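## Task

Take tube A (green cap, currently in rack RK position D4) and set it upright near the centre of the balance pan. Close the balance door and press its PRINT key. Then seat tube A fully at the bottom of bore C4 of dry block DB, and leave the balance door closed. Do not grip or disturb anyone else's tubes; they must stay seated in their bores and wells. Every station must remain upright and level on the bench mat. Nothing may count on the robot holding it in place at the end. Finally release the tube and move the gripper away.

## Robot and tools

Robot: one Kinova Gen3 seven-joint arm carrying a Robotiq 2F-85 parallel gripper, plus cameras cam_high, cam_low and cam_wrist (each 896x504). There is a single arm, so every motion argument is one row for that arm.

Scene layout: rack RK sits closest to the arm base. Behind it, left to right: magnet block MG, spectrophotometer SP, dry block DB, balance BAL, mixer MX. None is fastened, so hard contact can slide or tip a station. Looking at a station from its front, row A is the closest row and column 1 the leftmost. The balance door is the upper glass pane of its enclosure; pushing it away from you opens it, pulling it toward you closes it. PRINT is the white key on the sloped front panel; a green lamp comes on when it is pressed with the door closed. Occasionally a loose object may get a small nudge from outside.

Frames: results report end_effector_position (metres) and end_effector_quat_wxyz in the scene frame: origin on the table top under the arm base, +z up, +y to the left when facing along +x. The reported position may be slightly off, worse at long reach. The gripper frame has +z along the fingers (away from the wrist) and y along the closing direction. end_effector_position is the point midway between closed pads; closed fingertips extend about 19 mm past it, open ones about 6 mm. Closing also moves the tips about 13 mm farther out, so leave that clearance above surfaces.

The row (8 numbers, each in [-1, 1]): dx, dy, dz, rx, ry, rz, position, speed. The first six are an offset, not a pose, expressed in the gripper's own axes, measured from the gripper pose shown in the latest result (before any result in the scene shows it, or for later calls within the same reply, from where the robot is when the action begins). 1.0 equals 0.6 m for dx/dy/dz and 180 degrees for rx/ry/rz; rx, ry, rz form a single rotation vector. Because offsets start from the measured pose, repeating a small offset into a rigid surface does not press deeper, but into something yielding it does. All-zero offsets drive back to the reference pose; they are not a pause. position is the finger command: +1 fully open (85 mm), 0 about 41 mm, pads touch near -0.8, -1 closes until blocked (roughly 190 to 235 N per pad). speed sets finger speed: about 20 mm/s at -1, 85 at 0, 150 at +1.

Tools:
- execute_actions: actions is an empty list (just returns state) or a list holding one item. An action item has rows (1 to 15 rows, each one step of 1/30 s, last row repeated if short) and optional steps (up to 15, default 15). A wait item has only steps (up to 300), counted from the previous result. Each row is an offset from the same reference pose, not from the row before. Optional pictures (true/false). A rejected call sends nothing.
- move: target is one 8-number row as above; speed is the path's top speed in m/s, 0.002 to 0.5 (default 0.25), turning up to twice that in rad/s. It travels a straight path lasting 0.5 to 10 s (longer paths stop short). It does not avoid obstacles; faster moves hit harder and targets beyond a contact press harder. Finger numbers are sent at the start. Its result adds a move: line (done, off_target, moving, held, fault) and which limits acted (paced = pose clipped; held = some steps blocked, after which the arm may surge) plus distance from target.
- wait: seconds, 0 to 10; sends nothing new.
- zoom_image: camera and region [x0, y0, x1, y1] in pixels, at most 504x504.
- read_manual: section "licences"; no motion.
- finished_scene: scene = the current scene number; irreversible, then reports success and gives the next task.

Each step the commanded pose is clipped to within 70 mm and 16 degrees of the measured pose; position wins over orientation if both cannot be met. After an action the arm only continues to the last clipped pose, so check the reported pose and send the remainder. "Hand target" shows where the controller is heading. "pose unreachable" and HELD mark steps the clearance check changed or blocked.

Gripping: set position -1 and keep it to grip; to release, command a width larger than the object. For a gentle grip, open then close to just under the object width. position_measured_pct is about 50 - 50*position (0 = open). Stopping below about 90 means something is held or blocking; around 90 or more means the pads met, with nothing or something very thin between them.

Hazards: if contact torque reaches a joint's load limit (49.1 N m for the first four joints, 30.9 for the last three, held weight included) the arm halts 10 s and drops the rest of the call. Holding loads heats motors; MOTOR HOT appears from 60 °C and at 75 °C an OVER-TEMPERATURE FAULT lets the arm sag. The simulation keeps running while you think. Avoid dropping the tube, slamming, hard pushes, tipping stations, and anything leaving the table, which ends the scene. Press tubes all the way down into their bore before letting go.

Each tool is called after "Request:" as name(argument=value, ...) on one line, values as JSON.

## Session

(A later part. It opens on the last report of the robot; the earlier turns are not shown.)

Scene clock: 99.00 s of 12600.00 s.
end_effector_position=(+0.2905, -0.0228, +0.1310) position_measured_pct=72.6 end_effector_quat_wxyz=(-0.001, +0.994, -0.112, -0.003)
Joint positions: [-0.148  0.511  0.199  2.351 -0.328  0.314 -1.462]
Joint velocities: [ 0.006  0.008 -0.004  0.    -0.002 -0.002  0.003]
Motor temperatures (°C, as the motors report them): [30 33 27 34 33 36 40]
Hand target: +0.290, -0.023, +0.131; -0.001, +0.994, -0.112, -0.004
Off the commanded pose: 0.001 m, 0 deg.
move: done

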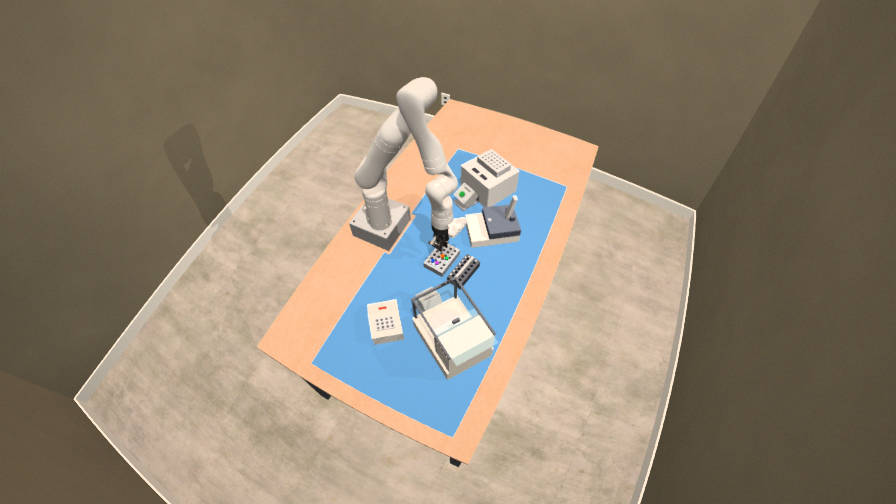

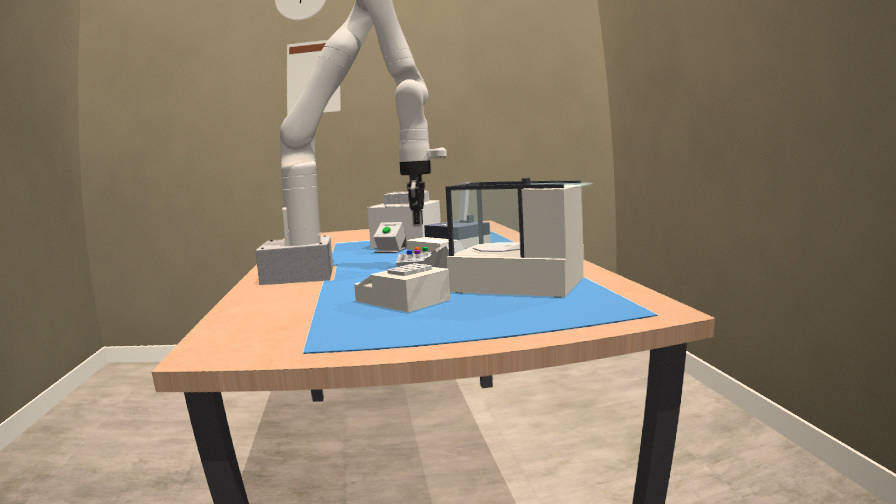

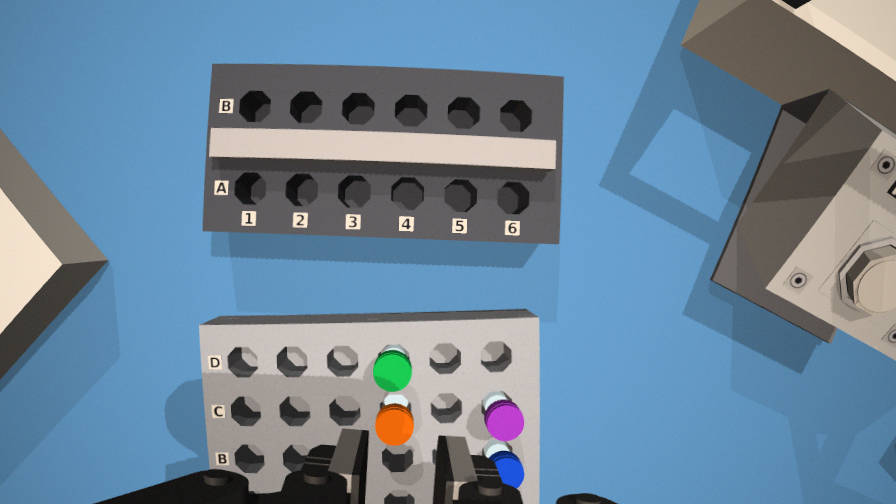

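Request:
move(target=[0.0125,-0.006,0.075,0,0,0,-0.45,0], speed=0.04)

Scene clock: 106.23 s of 12600.00 s.
end_effector_position=(+0.2986, -0.0208, +0.0863) position_measured_pct=72.6 end_effector_quat_wxyz=(-0.001, +0.994, -0.111, -0.003)
Joint positions: [-0.073  0.656  0.094  2.346 -0.377  0.163 -1.428]
Joint velocities: [ 0.004  0.007 -0.001  0.002  0.001 -0.003  0.001]
Motor temperatures (°C, as the motors report them): [30 33 27 34 33 36 40]
Hand target: +0.298, -0.021, +0.086; -0.001, +0.994, -0.112, -0.003
Off the commanded pose: 0.000 m, 0 deg.
move: done

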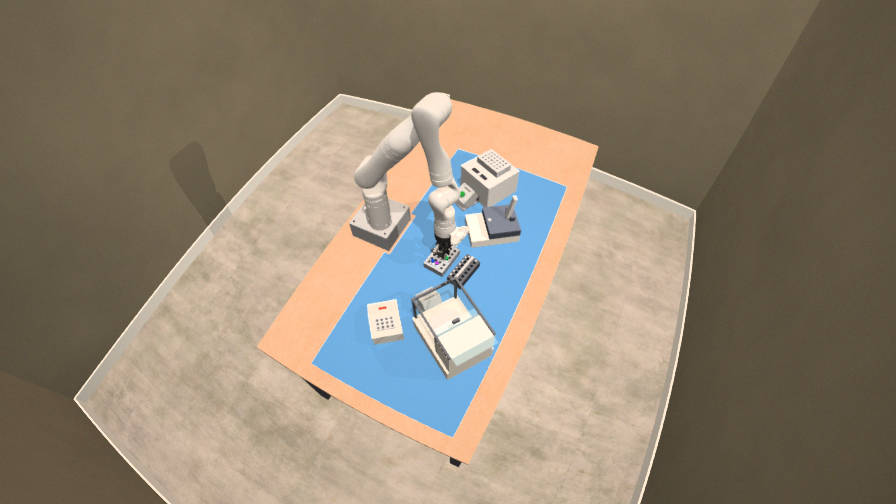

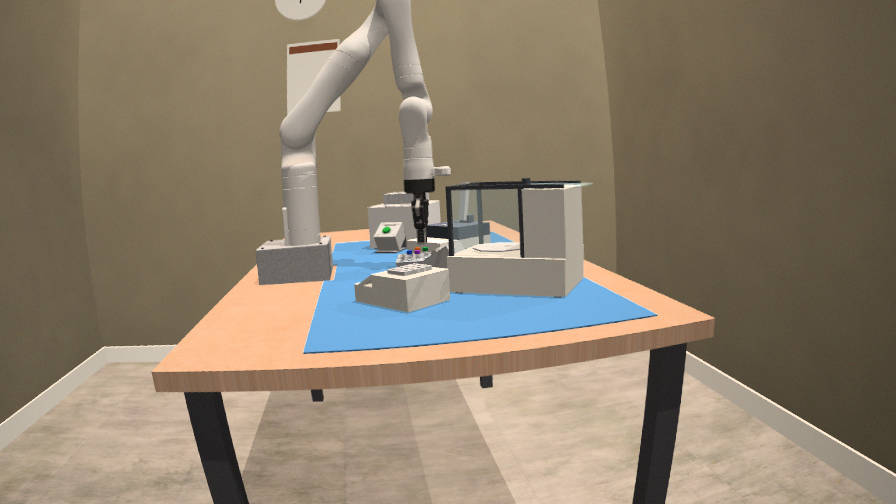

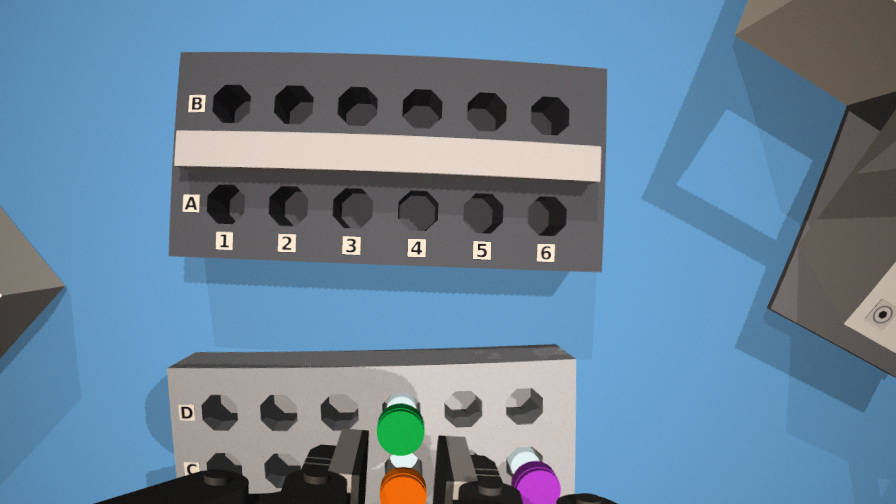

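Request:
move(target=[0.007,0,0.024,0,0,0,-0.45,0], speed=0.02)

Scene clock: 125.47 s of 12600.00 s.
end_effector_position=(+0.3027, -0.0216, +0.0721) position_measured_pct=72.6 end_effector_quat_wxyz=(-0.001, +0.994, -0.111, -0.003)
Joint positions: [-0.051  0.703  0.067  2.334 -0.382  0.123 -1.421]
Joint velocities: [ 0.003  0.006 -0.003 -0.001 -0.001 -0.003  0.001]
Motor temperatures (°C, as the motors report them): [30 33 27 34 33 36 40]
Hand target: +0.303, -0.022, +0.072; -0.001, +0.994, -0.111, -0.003
Off the commanded pose: 0.000 m, 0 deg.
move: done

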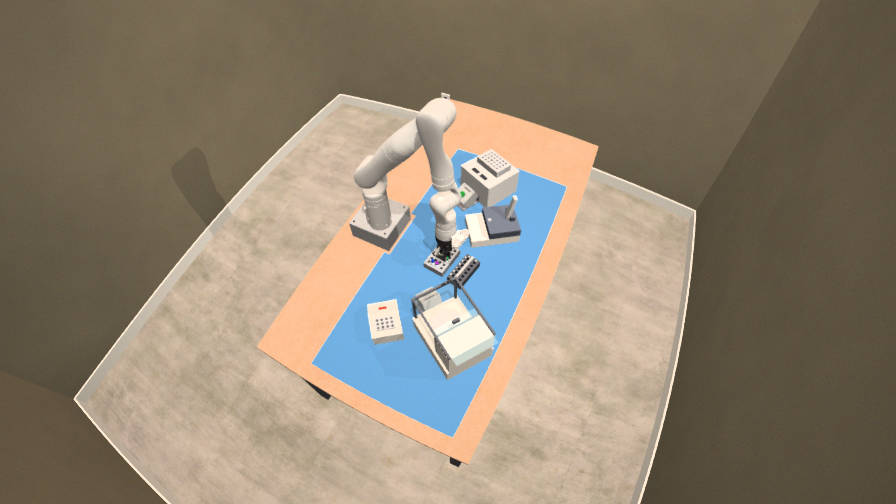

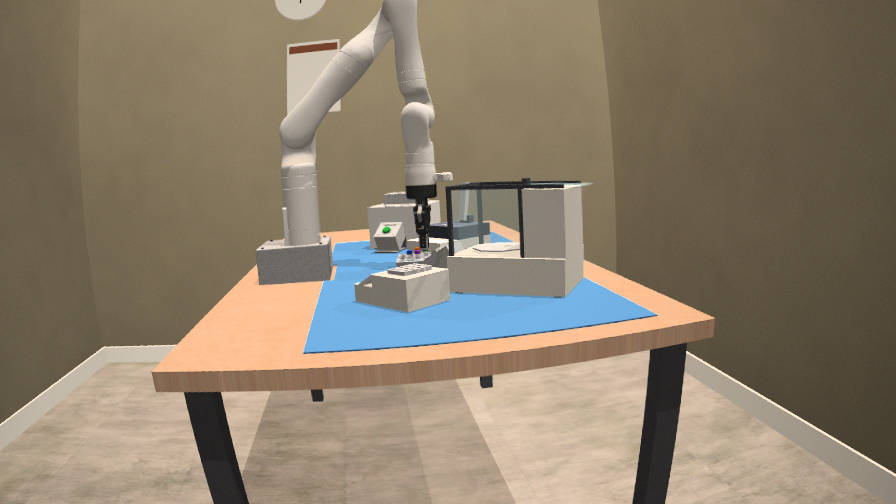

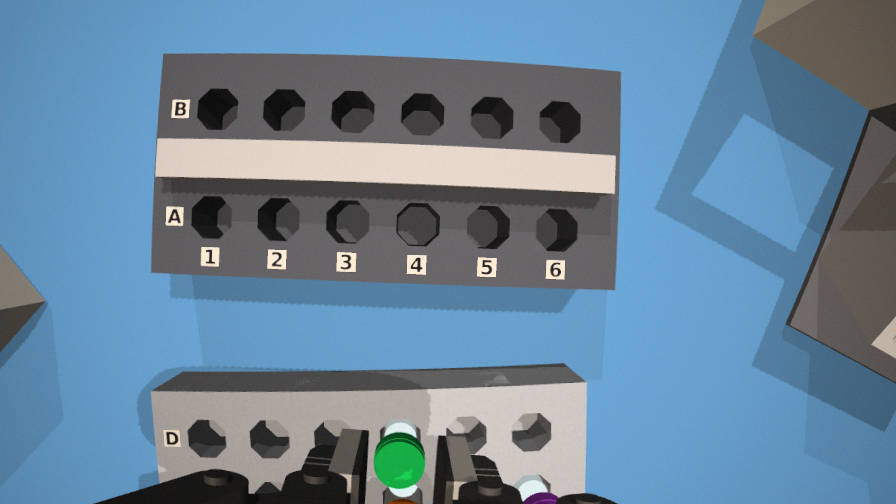

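Request:
move(target=[0.0095,-0.0015,0.0,0,0,0,-0.45,0], speed=0.01)

Request:
move(target=[0,0,0.03,0,0,0,-0.45,0], speed=0.012)

Scene clock: 136.67 s of 12600.00 s.
end_effector_position=(+0.3084, -0.0220, +0.0721) position_measured_pct=72.6 end_effector_quat_wxyz=(-0.001, +0.994, -0.111, -0.003)
Joint positions: [-0.056  0.705  0.076  2.316 -0.38   0.14  -1.422]
Joint velocities: [-0.001  0.001  0.001 -0.002  0.     0.002 -0.001]
Motor temperatures (°C, as the motors report them): [30 33 27 34 33 36 40]
Hand target: +0.308, -0.022, +0.072; -0.001, +0.994, -0.111, -0.003
Off the commanded pose: 0.000 m, 0 deg.
move: done

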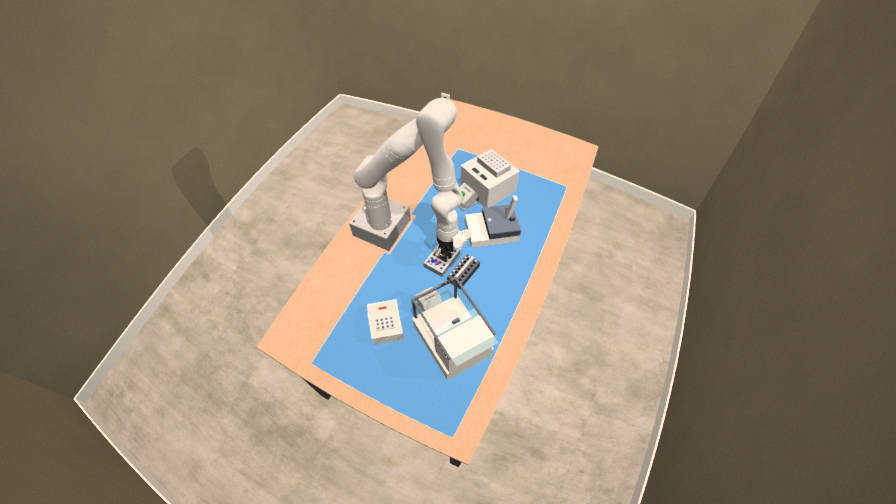

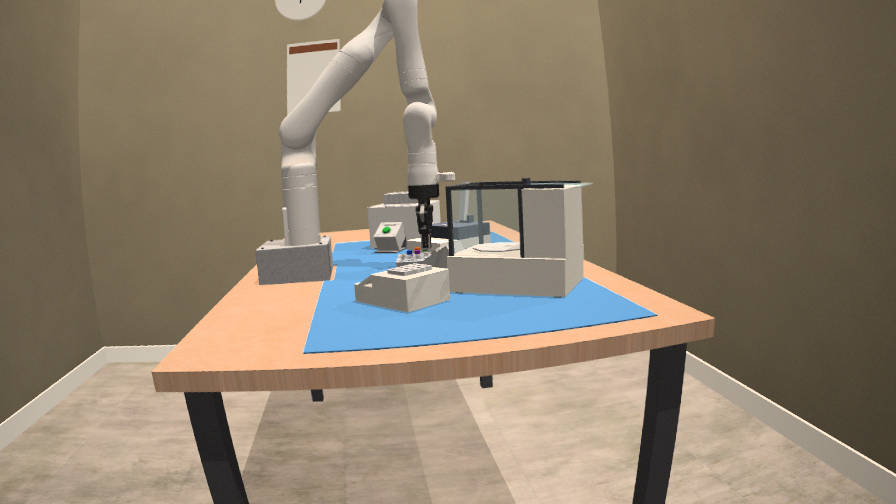

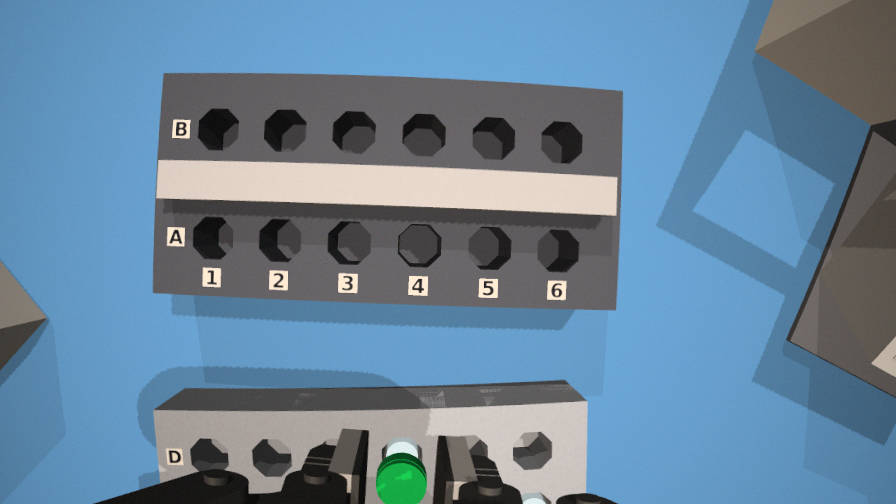

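Scene clock: 138.40 s of 12600.00 s.
end_effector_position=(+0.3084, -0.0220, +0.0543) position_measured_pct=72.6 end_effector_quat_wxyz=(-0.001, +0.994, -0.111, -0.003)
Joint positions: [-0.029  0.761  0.04   2.316 -0.386  0.08  -1.417]
Joint velocities: [ 0.002  0.005 -0.002 -0.002 -0.001 -0.003  0.002]
Motor temperatures (°C, as the motors report them): [30 33 27 34 33 36 40]
Hand target: +0.308, -0.022, +0.054; -0.001, +0.994, -0.111, -0.003
Off the commanded pose: 0.000 m, 0 deg.
move: done

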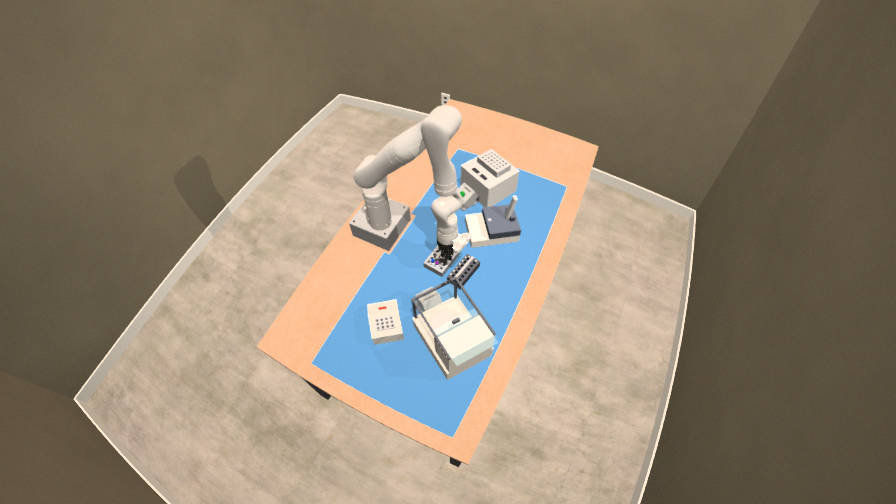

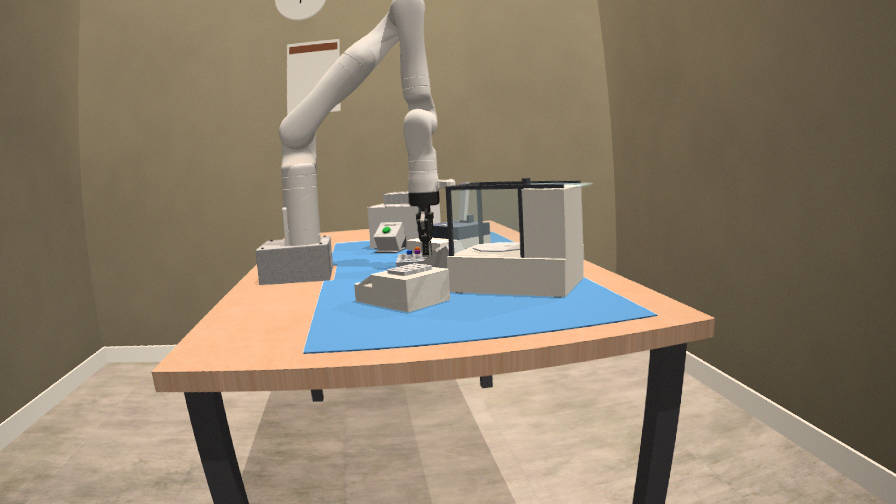

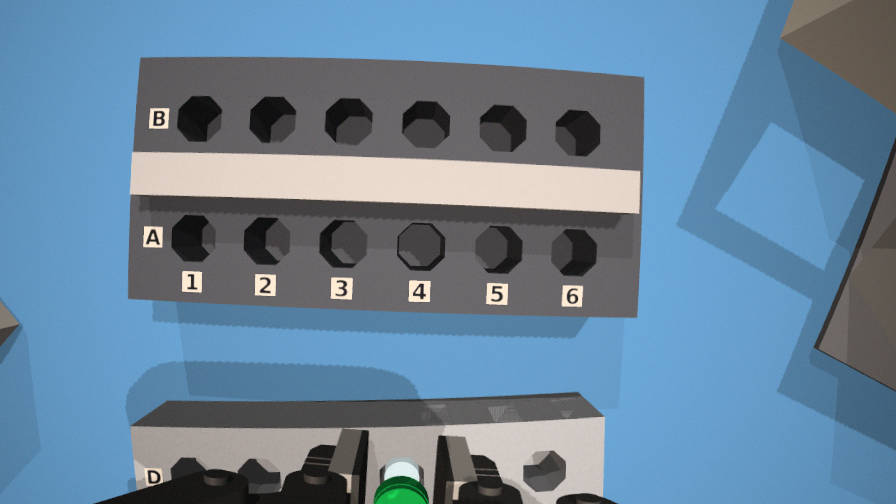

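Close.

Request:
move(target=[0,0,0,0,0,0,-1,-0.5])

Request:
move(target=[0,0,-0.1,0,0,0,-1,0], speed=0.03)

Scene clock: 141.63 s of 12600.00 s.
end_effector_position=(+0.3084, -0.0221, +0.0544) position_measured_pct=82.9 end_effector_quat_wxyz=(-0.001, +0.994, -0.111, -0.003)
Joint positions: [-0.029  0.761  0.04   2.316 -0.386  0.08  -1.417]
Joint velocities: [-0.     0.     0.002  0.     0.001  0.001  0.   ]
Motor temperatures (°C, as the motors report them): [30 33 27 34 33 36 40]
Hand target: +0.308, -0.022, +0.054; -0.001, +0.994, -0.111, -0.003
Off the commanded pose: 0.000 m, 0 deg.
move: done

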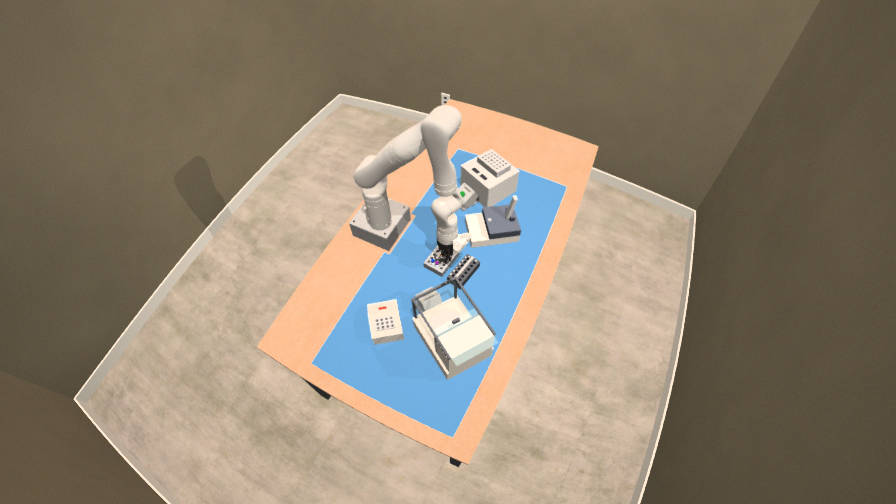

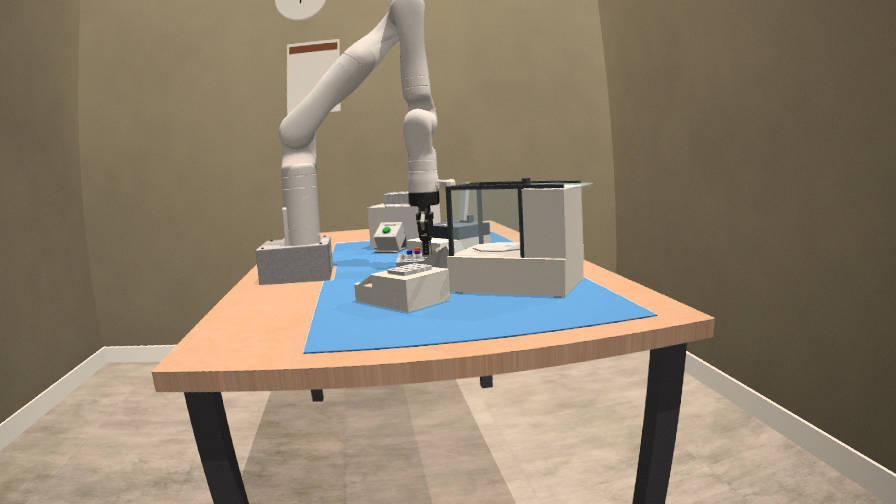

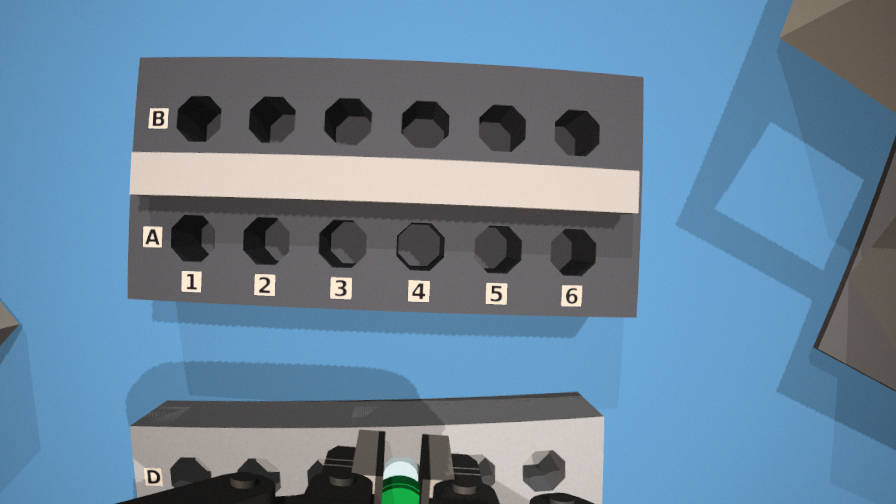

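Scene clock: 143.93 s of 12600.00 s.
end_effector_position=(+0.3084, -0.0222, +0.1140) position_measured_pct=82.9 end_effector_quat_wxyz=(-0.001, +0.994, -0.112, -0.003)
Joint positions: [-0.128  0.579  0.173  2.305 -0.346  0.289 -1.451]
Joint velocities: [-0.005 -0.006  0.004  0.002  0.002  0.004 -0.002]
Motor temperatures (°C, as the motors report them): [30 33 27 34 33 36 40]
Hand target: +0.309, -0.022, +0.114; -0.001, +0.994, -0.111, -0.003
Off the commanded pose: 0.000 m, 0 deg.
move: done

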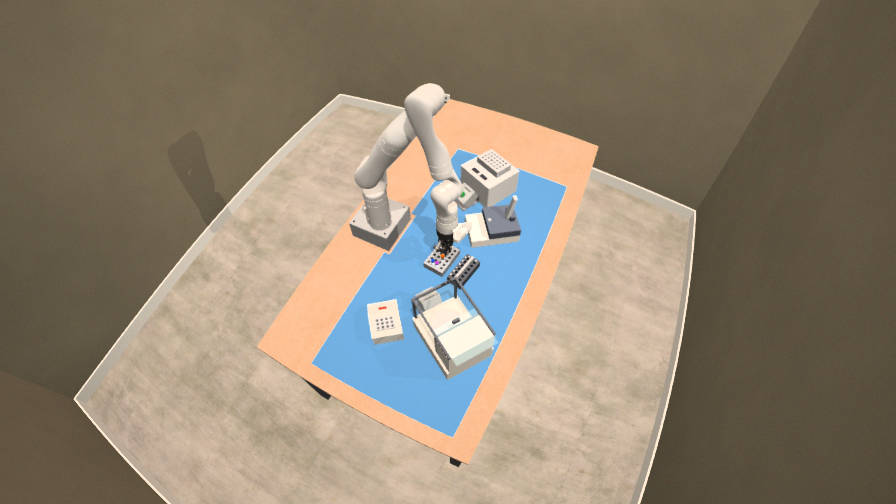

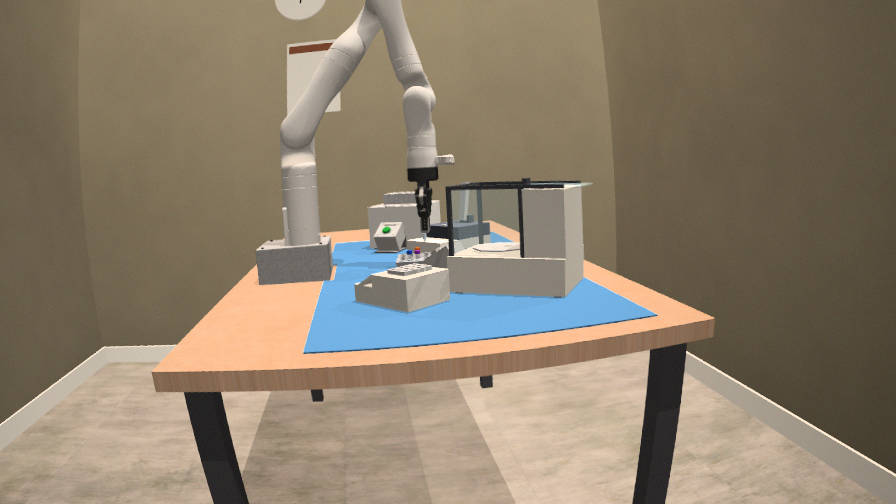

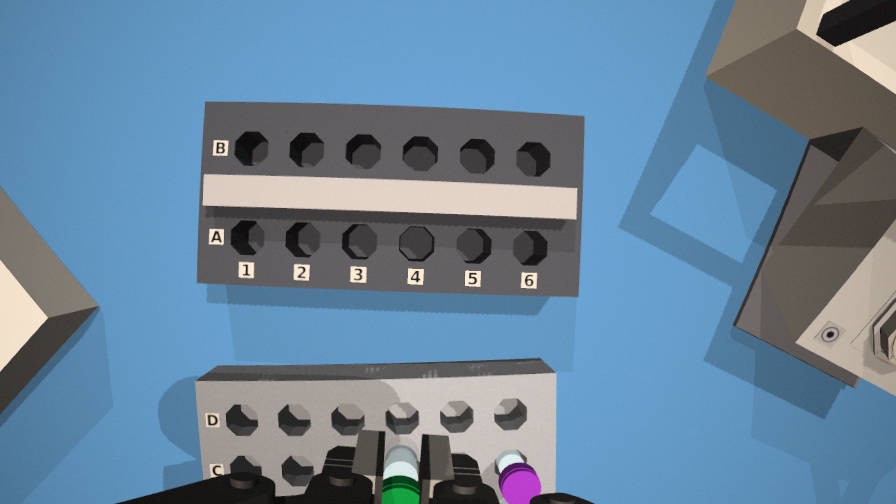

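Request:
move(target=[0,0,-0.3,0,0,0.14,-1,0], speed=0.12)

Scene clock: 159.83 s of 12600.00 s.
end_effector_position=(+0.3091, -0.0224, +0.2934) position_measured_pct=82.9 end_effector_quat_wxyz=(-0.000, +0.945, -0.326, -0.004)
Joint positions: [-0.441  0.149  0.507  2.076 -0.093  0.946 -2.125]
Joint velocities: [-0.003 -0.005 -0.002 -0.002  0.001  0.004 -0.004]
Motor temperatures (°C, as the motors report them): [30 33 27 34 33 36 40]
Hand target: +0.309, -0.022, +0.294; -0.000, +0.946, -0.326, -0.003
Off the commanded pose: 0.001 m, 0 deg.
move: done

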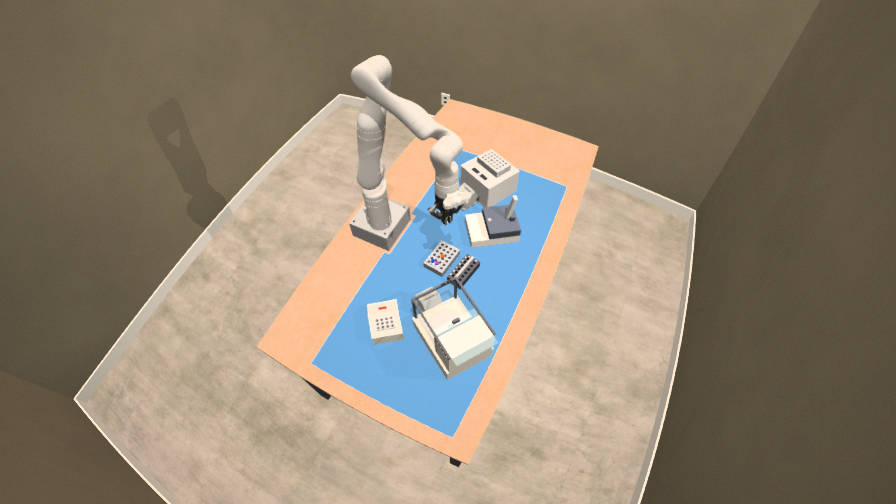

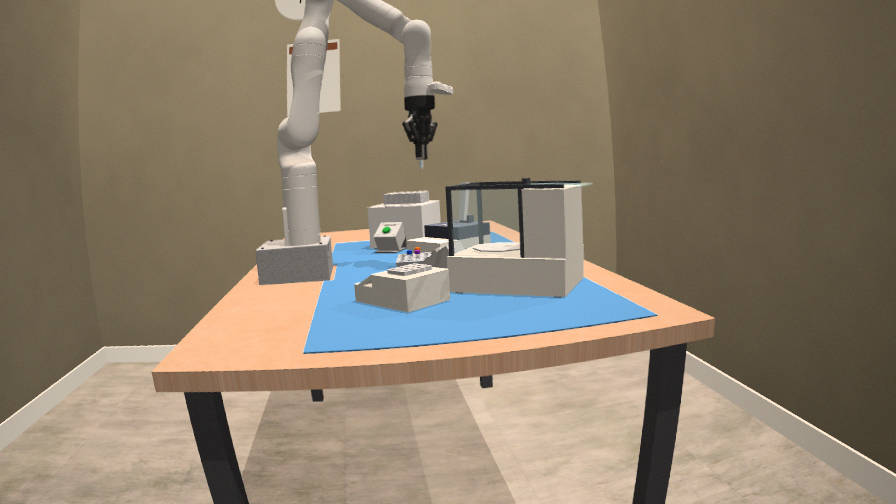

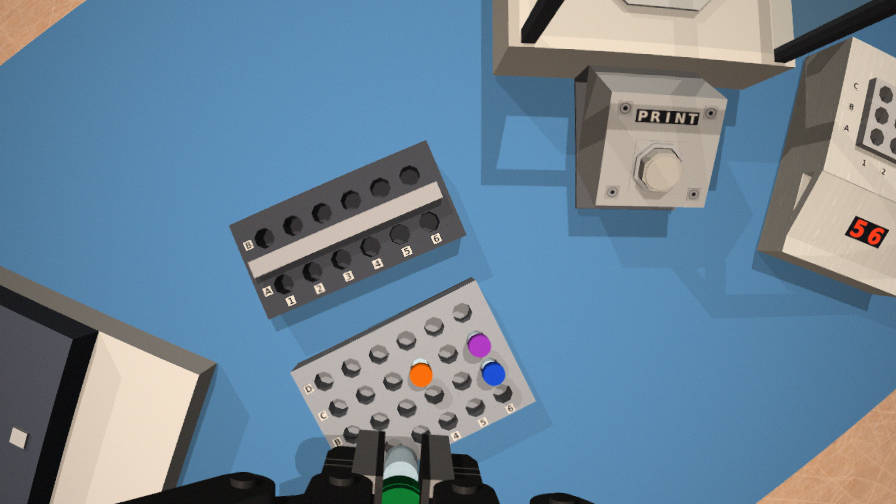

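Request:
move(target=[0.415,0.2228,0.02,0,0,0,-1,0], speed=0.15)

Scene clock: 166.17 s of 12600.00 s.
end_effector_position=(+0.4245, -0.2798, +0.2811) position_measured_pct=82.9 end_effector_quat_wxyz=(-0.001, +0.946, -0.326, -0.003)
Joint positions: [ 0.218  0.623  0.547  1.461 -0.336  1.16  -1.422]
Joint velocities: [ 0.005  0.006  0.001 -0.002 -0.     0.001  0.   ]
Motor temperatures (°C, as the motors report them): [30 33 27 34 33 36 40]
Hand target: +0.424, -0.280, +0.281; -0.001, +0.945, -0.326, -0.003
Off the commanded pose: 0.002 m, 0 deg.
move: done

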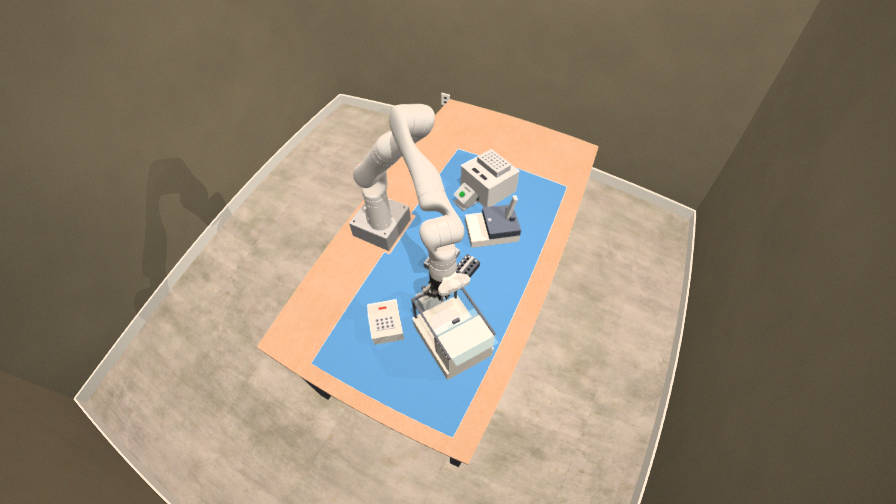

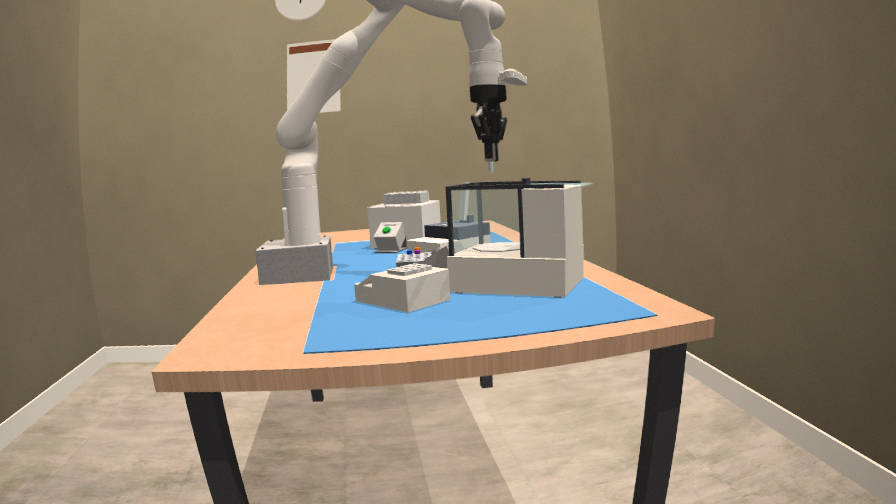

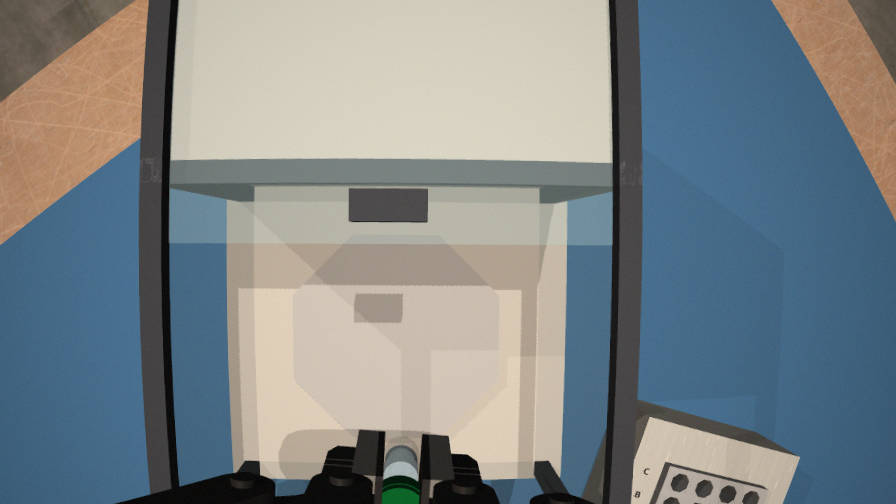

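Request:
move(target=[0.0117,-0.005,0.2,0,0,0,-1,0], speed=0.05)

Scene clock: 174.70 s of 12600.00 s.
end_effector_position=(+0.4315, -0.2816, +0.1614) position_measured_pct=82.9 end_effector_quat_wxyz=(-0.001, +0.945, -0.326, -0.003)
Joint positions: [ 0.259  0.793  0.47   1.577 -0.43   0.884 -1.354]
Joint velocities: [ 0.001  0.003 -0.     0.     0.001 -0.003  0.   ]
Motor temperatures (°C, as the motors report them): [30 33 27 34 33 36 40]
Hand target: +0.431, -0.282, +0.161; -0.001, +0.945, -0.326, -0.003
Off the commanded pose: 0.000 m, 0 deg.
move: done

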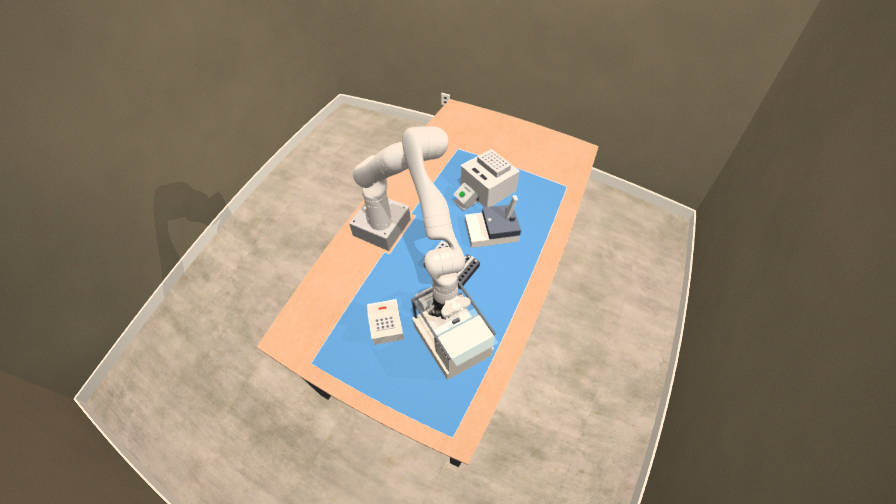

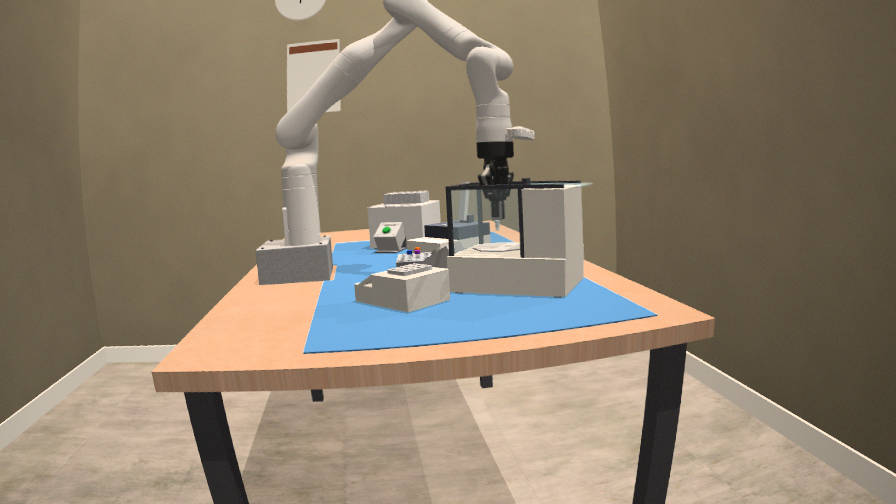

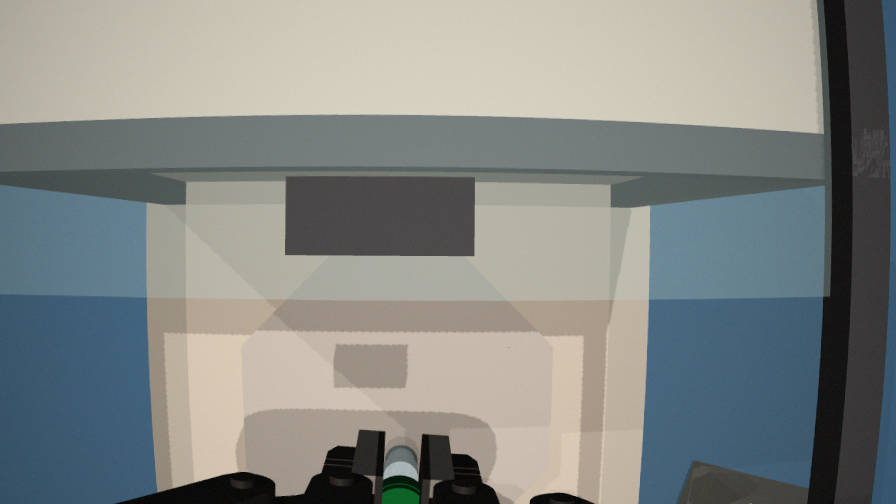

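Request:
move(target=[0.003,0,0.045,0,0,0,-1,0], speed=0.02)

Request:
move(target=[0,0,0.008,0,0,0,-1,0], speed=0.004)

Scene clock: 181.83 s of 12600.00 s.
end_effector_position=(+0.4329, -0.2827, +0.1346) position_measured_pct=82.9 end_effector_quat_wxyz=(-0.001, +0.946, -0.326, -0.003)
Joint positions: [ 0.273  0.838  0.448  1.588 -0.451  0.829 -1.338]
Joint velocities: [ 0.001  0.003 -0.001  0.001 -0.003 -0.001  0.001]
Motor temperatures (°C, as the motors report them): [30 34 27 34 33 36 40]
Hand target: +0.433, -0.283, +0.134; -0.001, +0.945, -0.326, -0.003
Off the commanded pose: 0.000 m, 0 deg.
move: done

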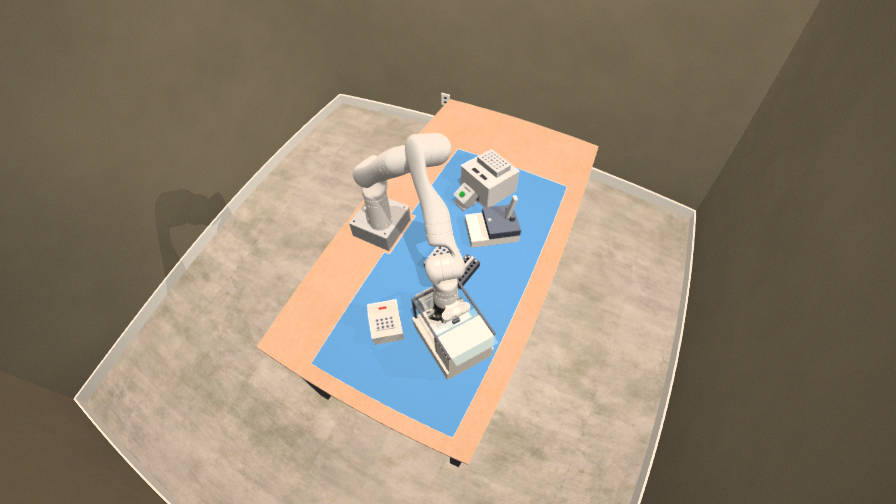

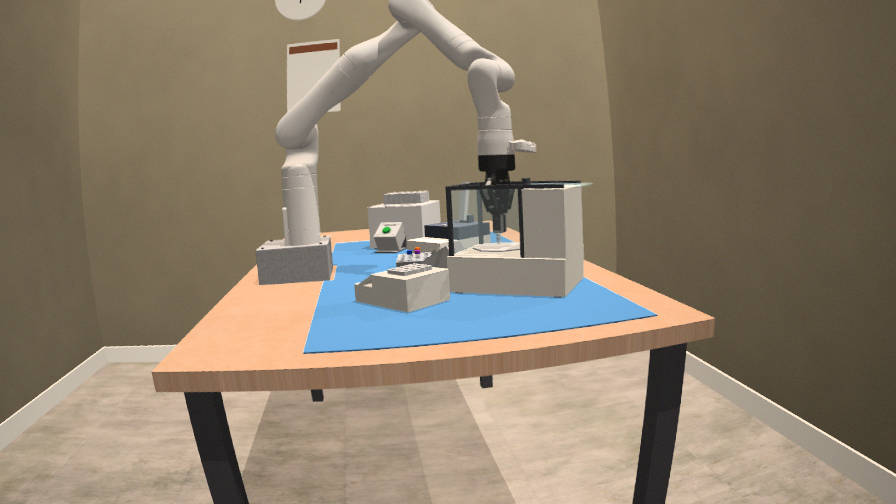

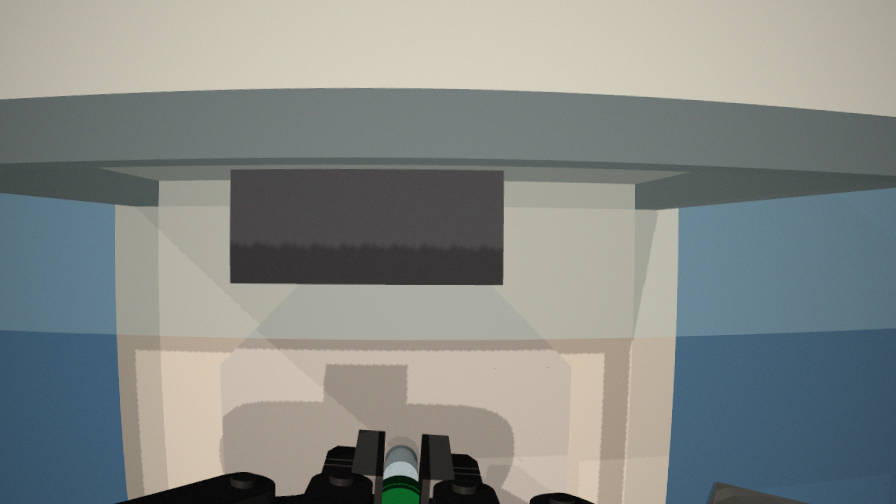

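Scene clock: 183.27 s of 12600.00 s.
end_effector_position=(+0.4329, -0.2827, +0.1298) position_measured_pct=82.9 end_effector_quat_wxyz=(-0.001, +0.946, -0.326, -0.003)
Joint positions: [ 0.275  0.846  0.444  1.59  -0.455  0.818 -1.335]
Joint velocities: [ 0.     0.001 -0.     0.     0.001 -0.001 -0.   ]
Motor temperatures (°C, as the motors report them): [30 34 27 34 33 36 40]
Hand target: +0.433, -0.283, +0.130; -0.001, +0.946, -0.326, -0.003
Off the commanded pose: 0.000 m, 0 deg.
move: done

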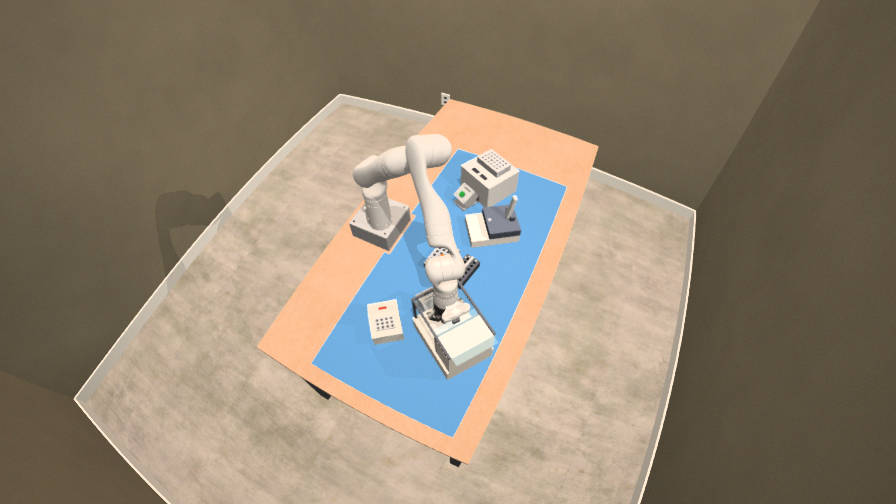

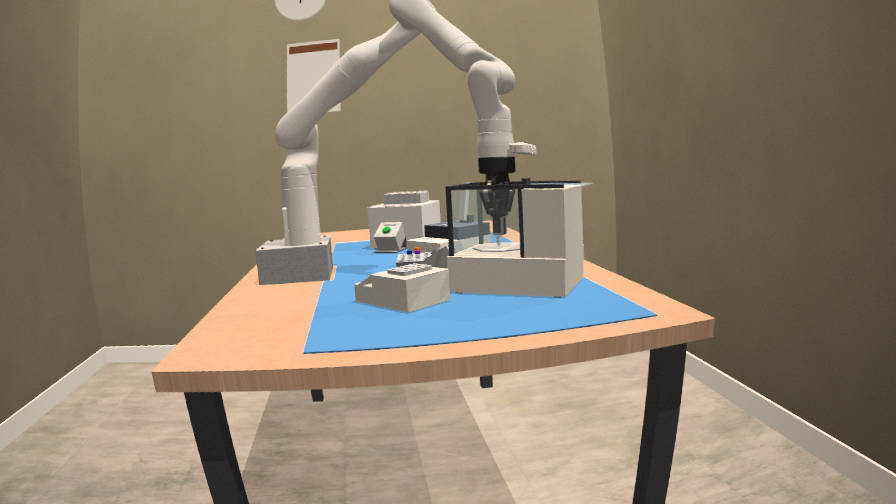

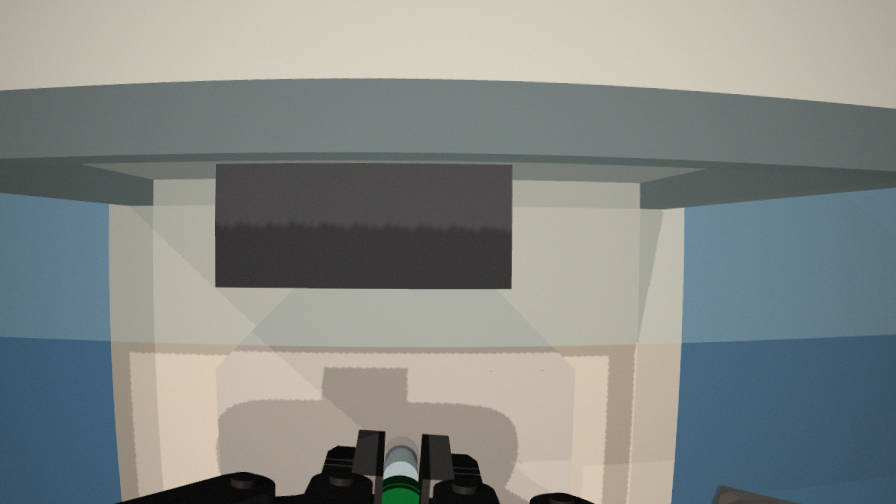

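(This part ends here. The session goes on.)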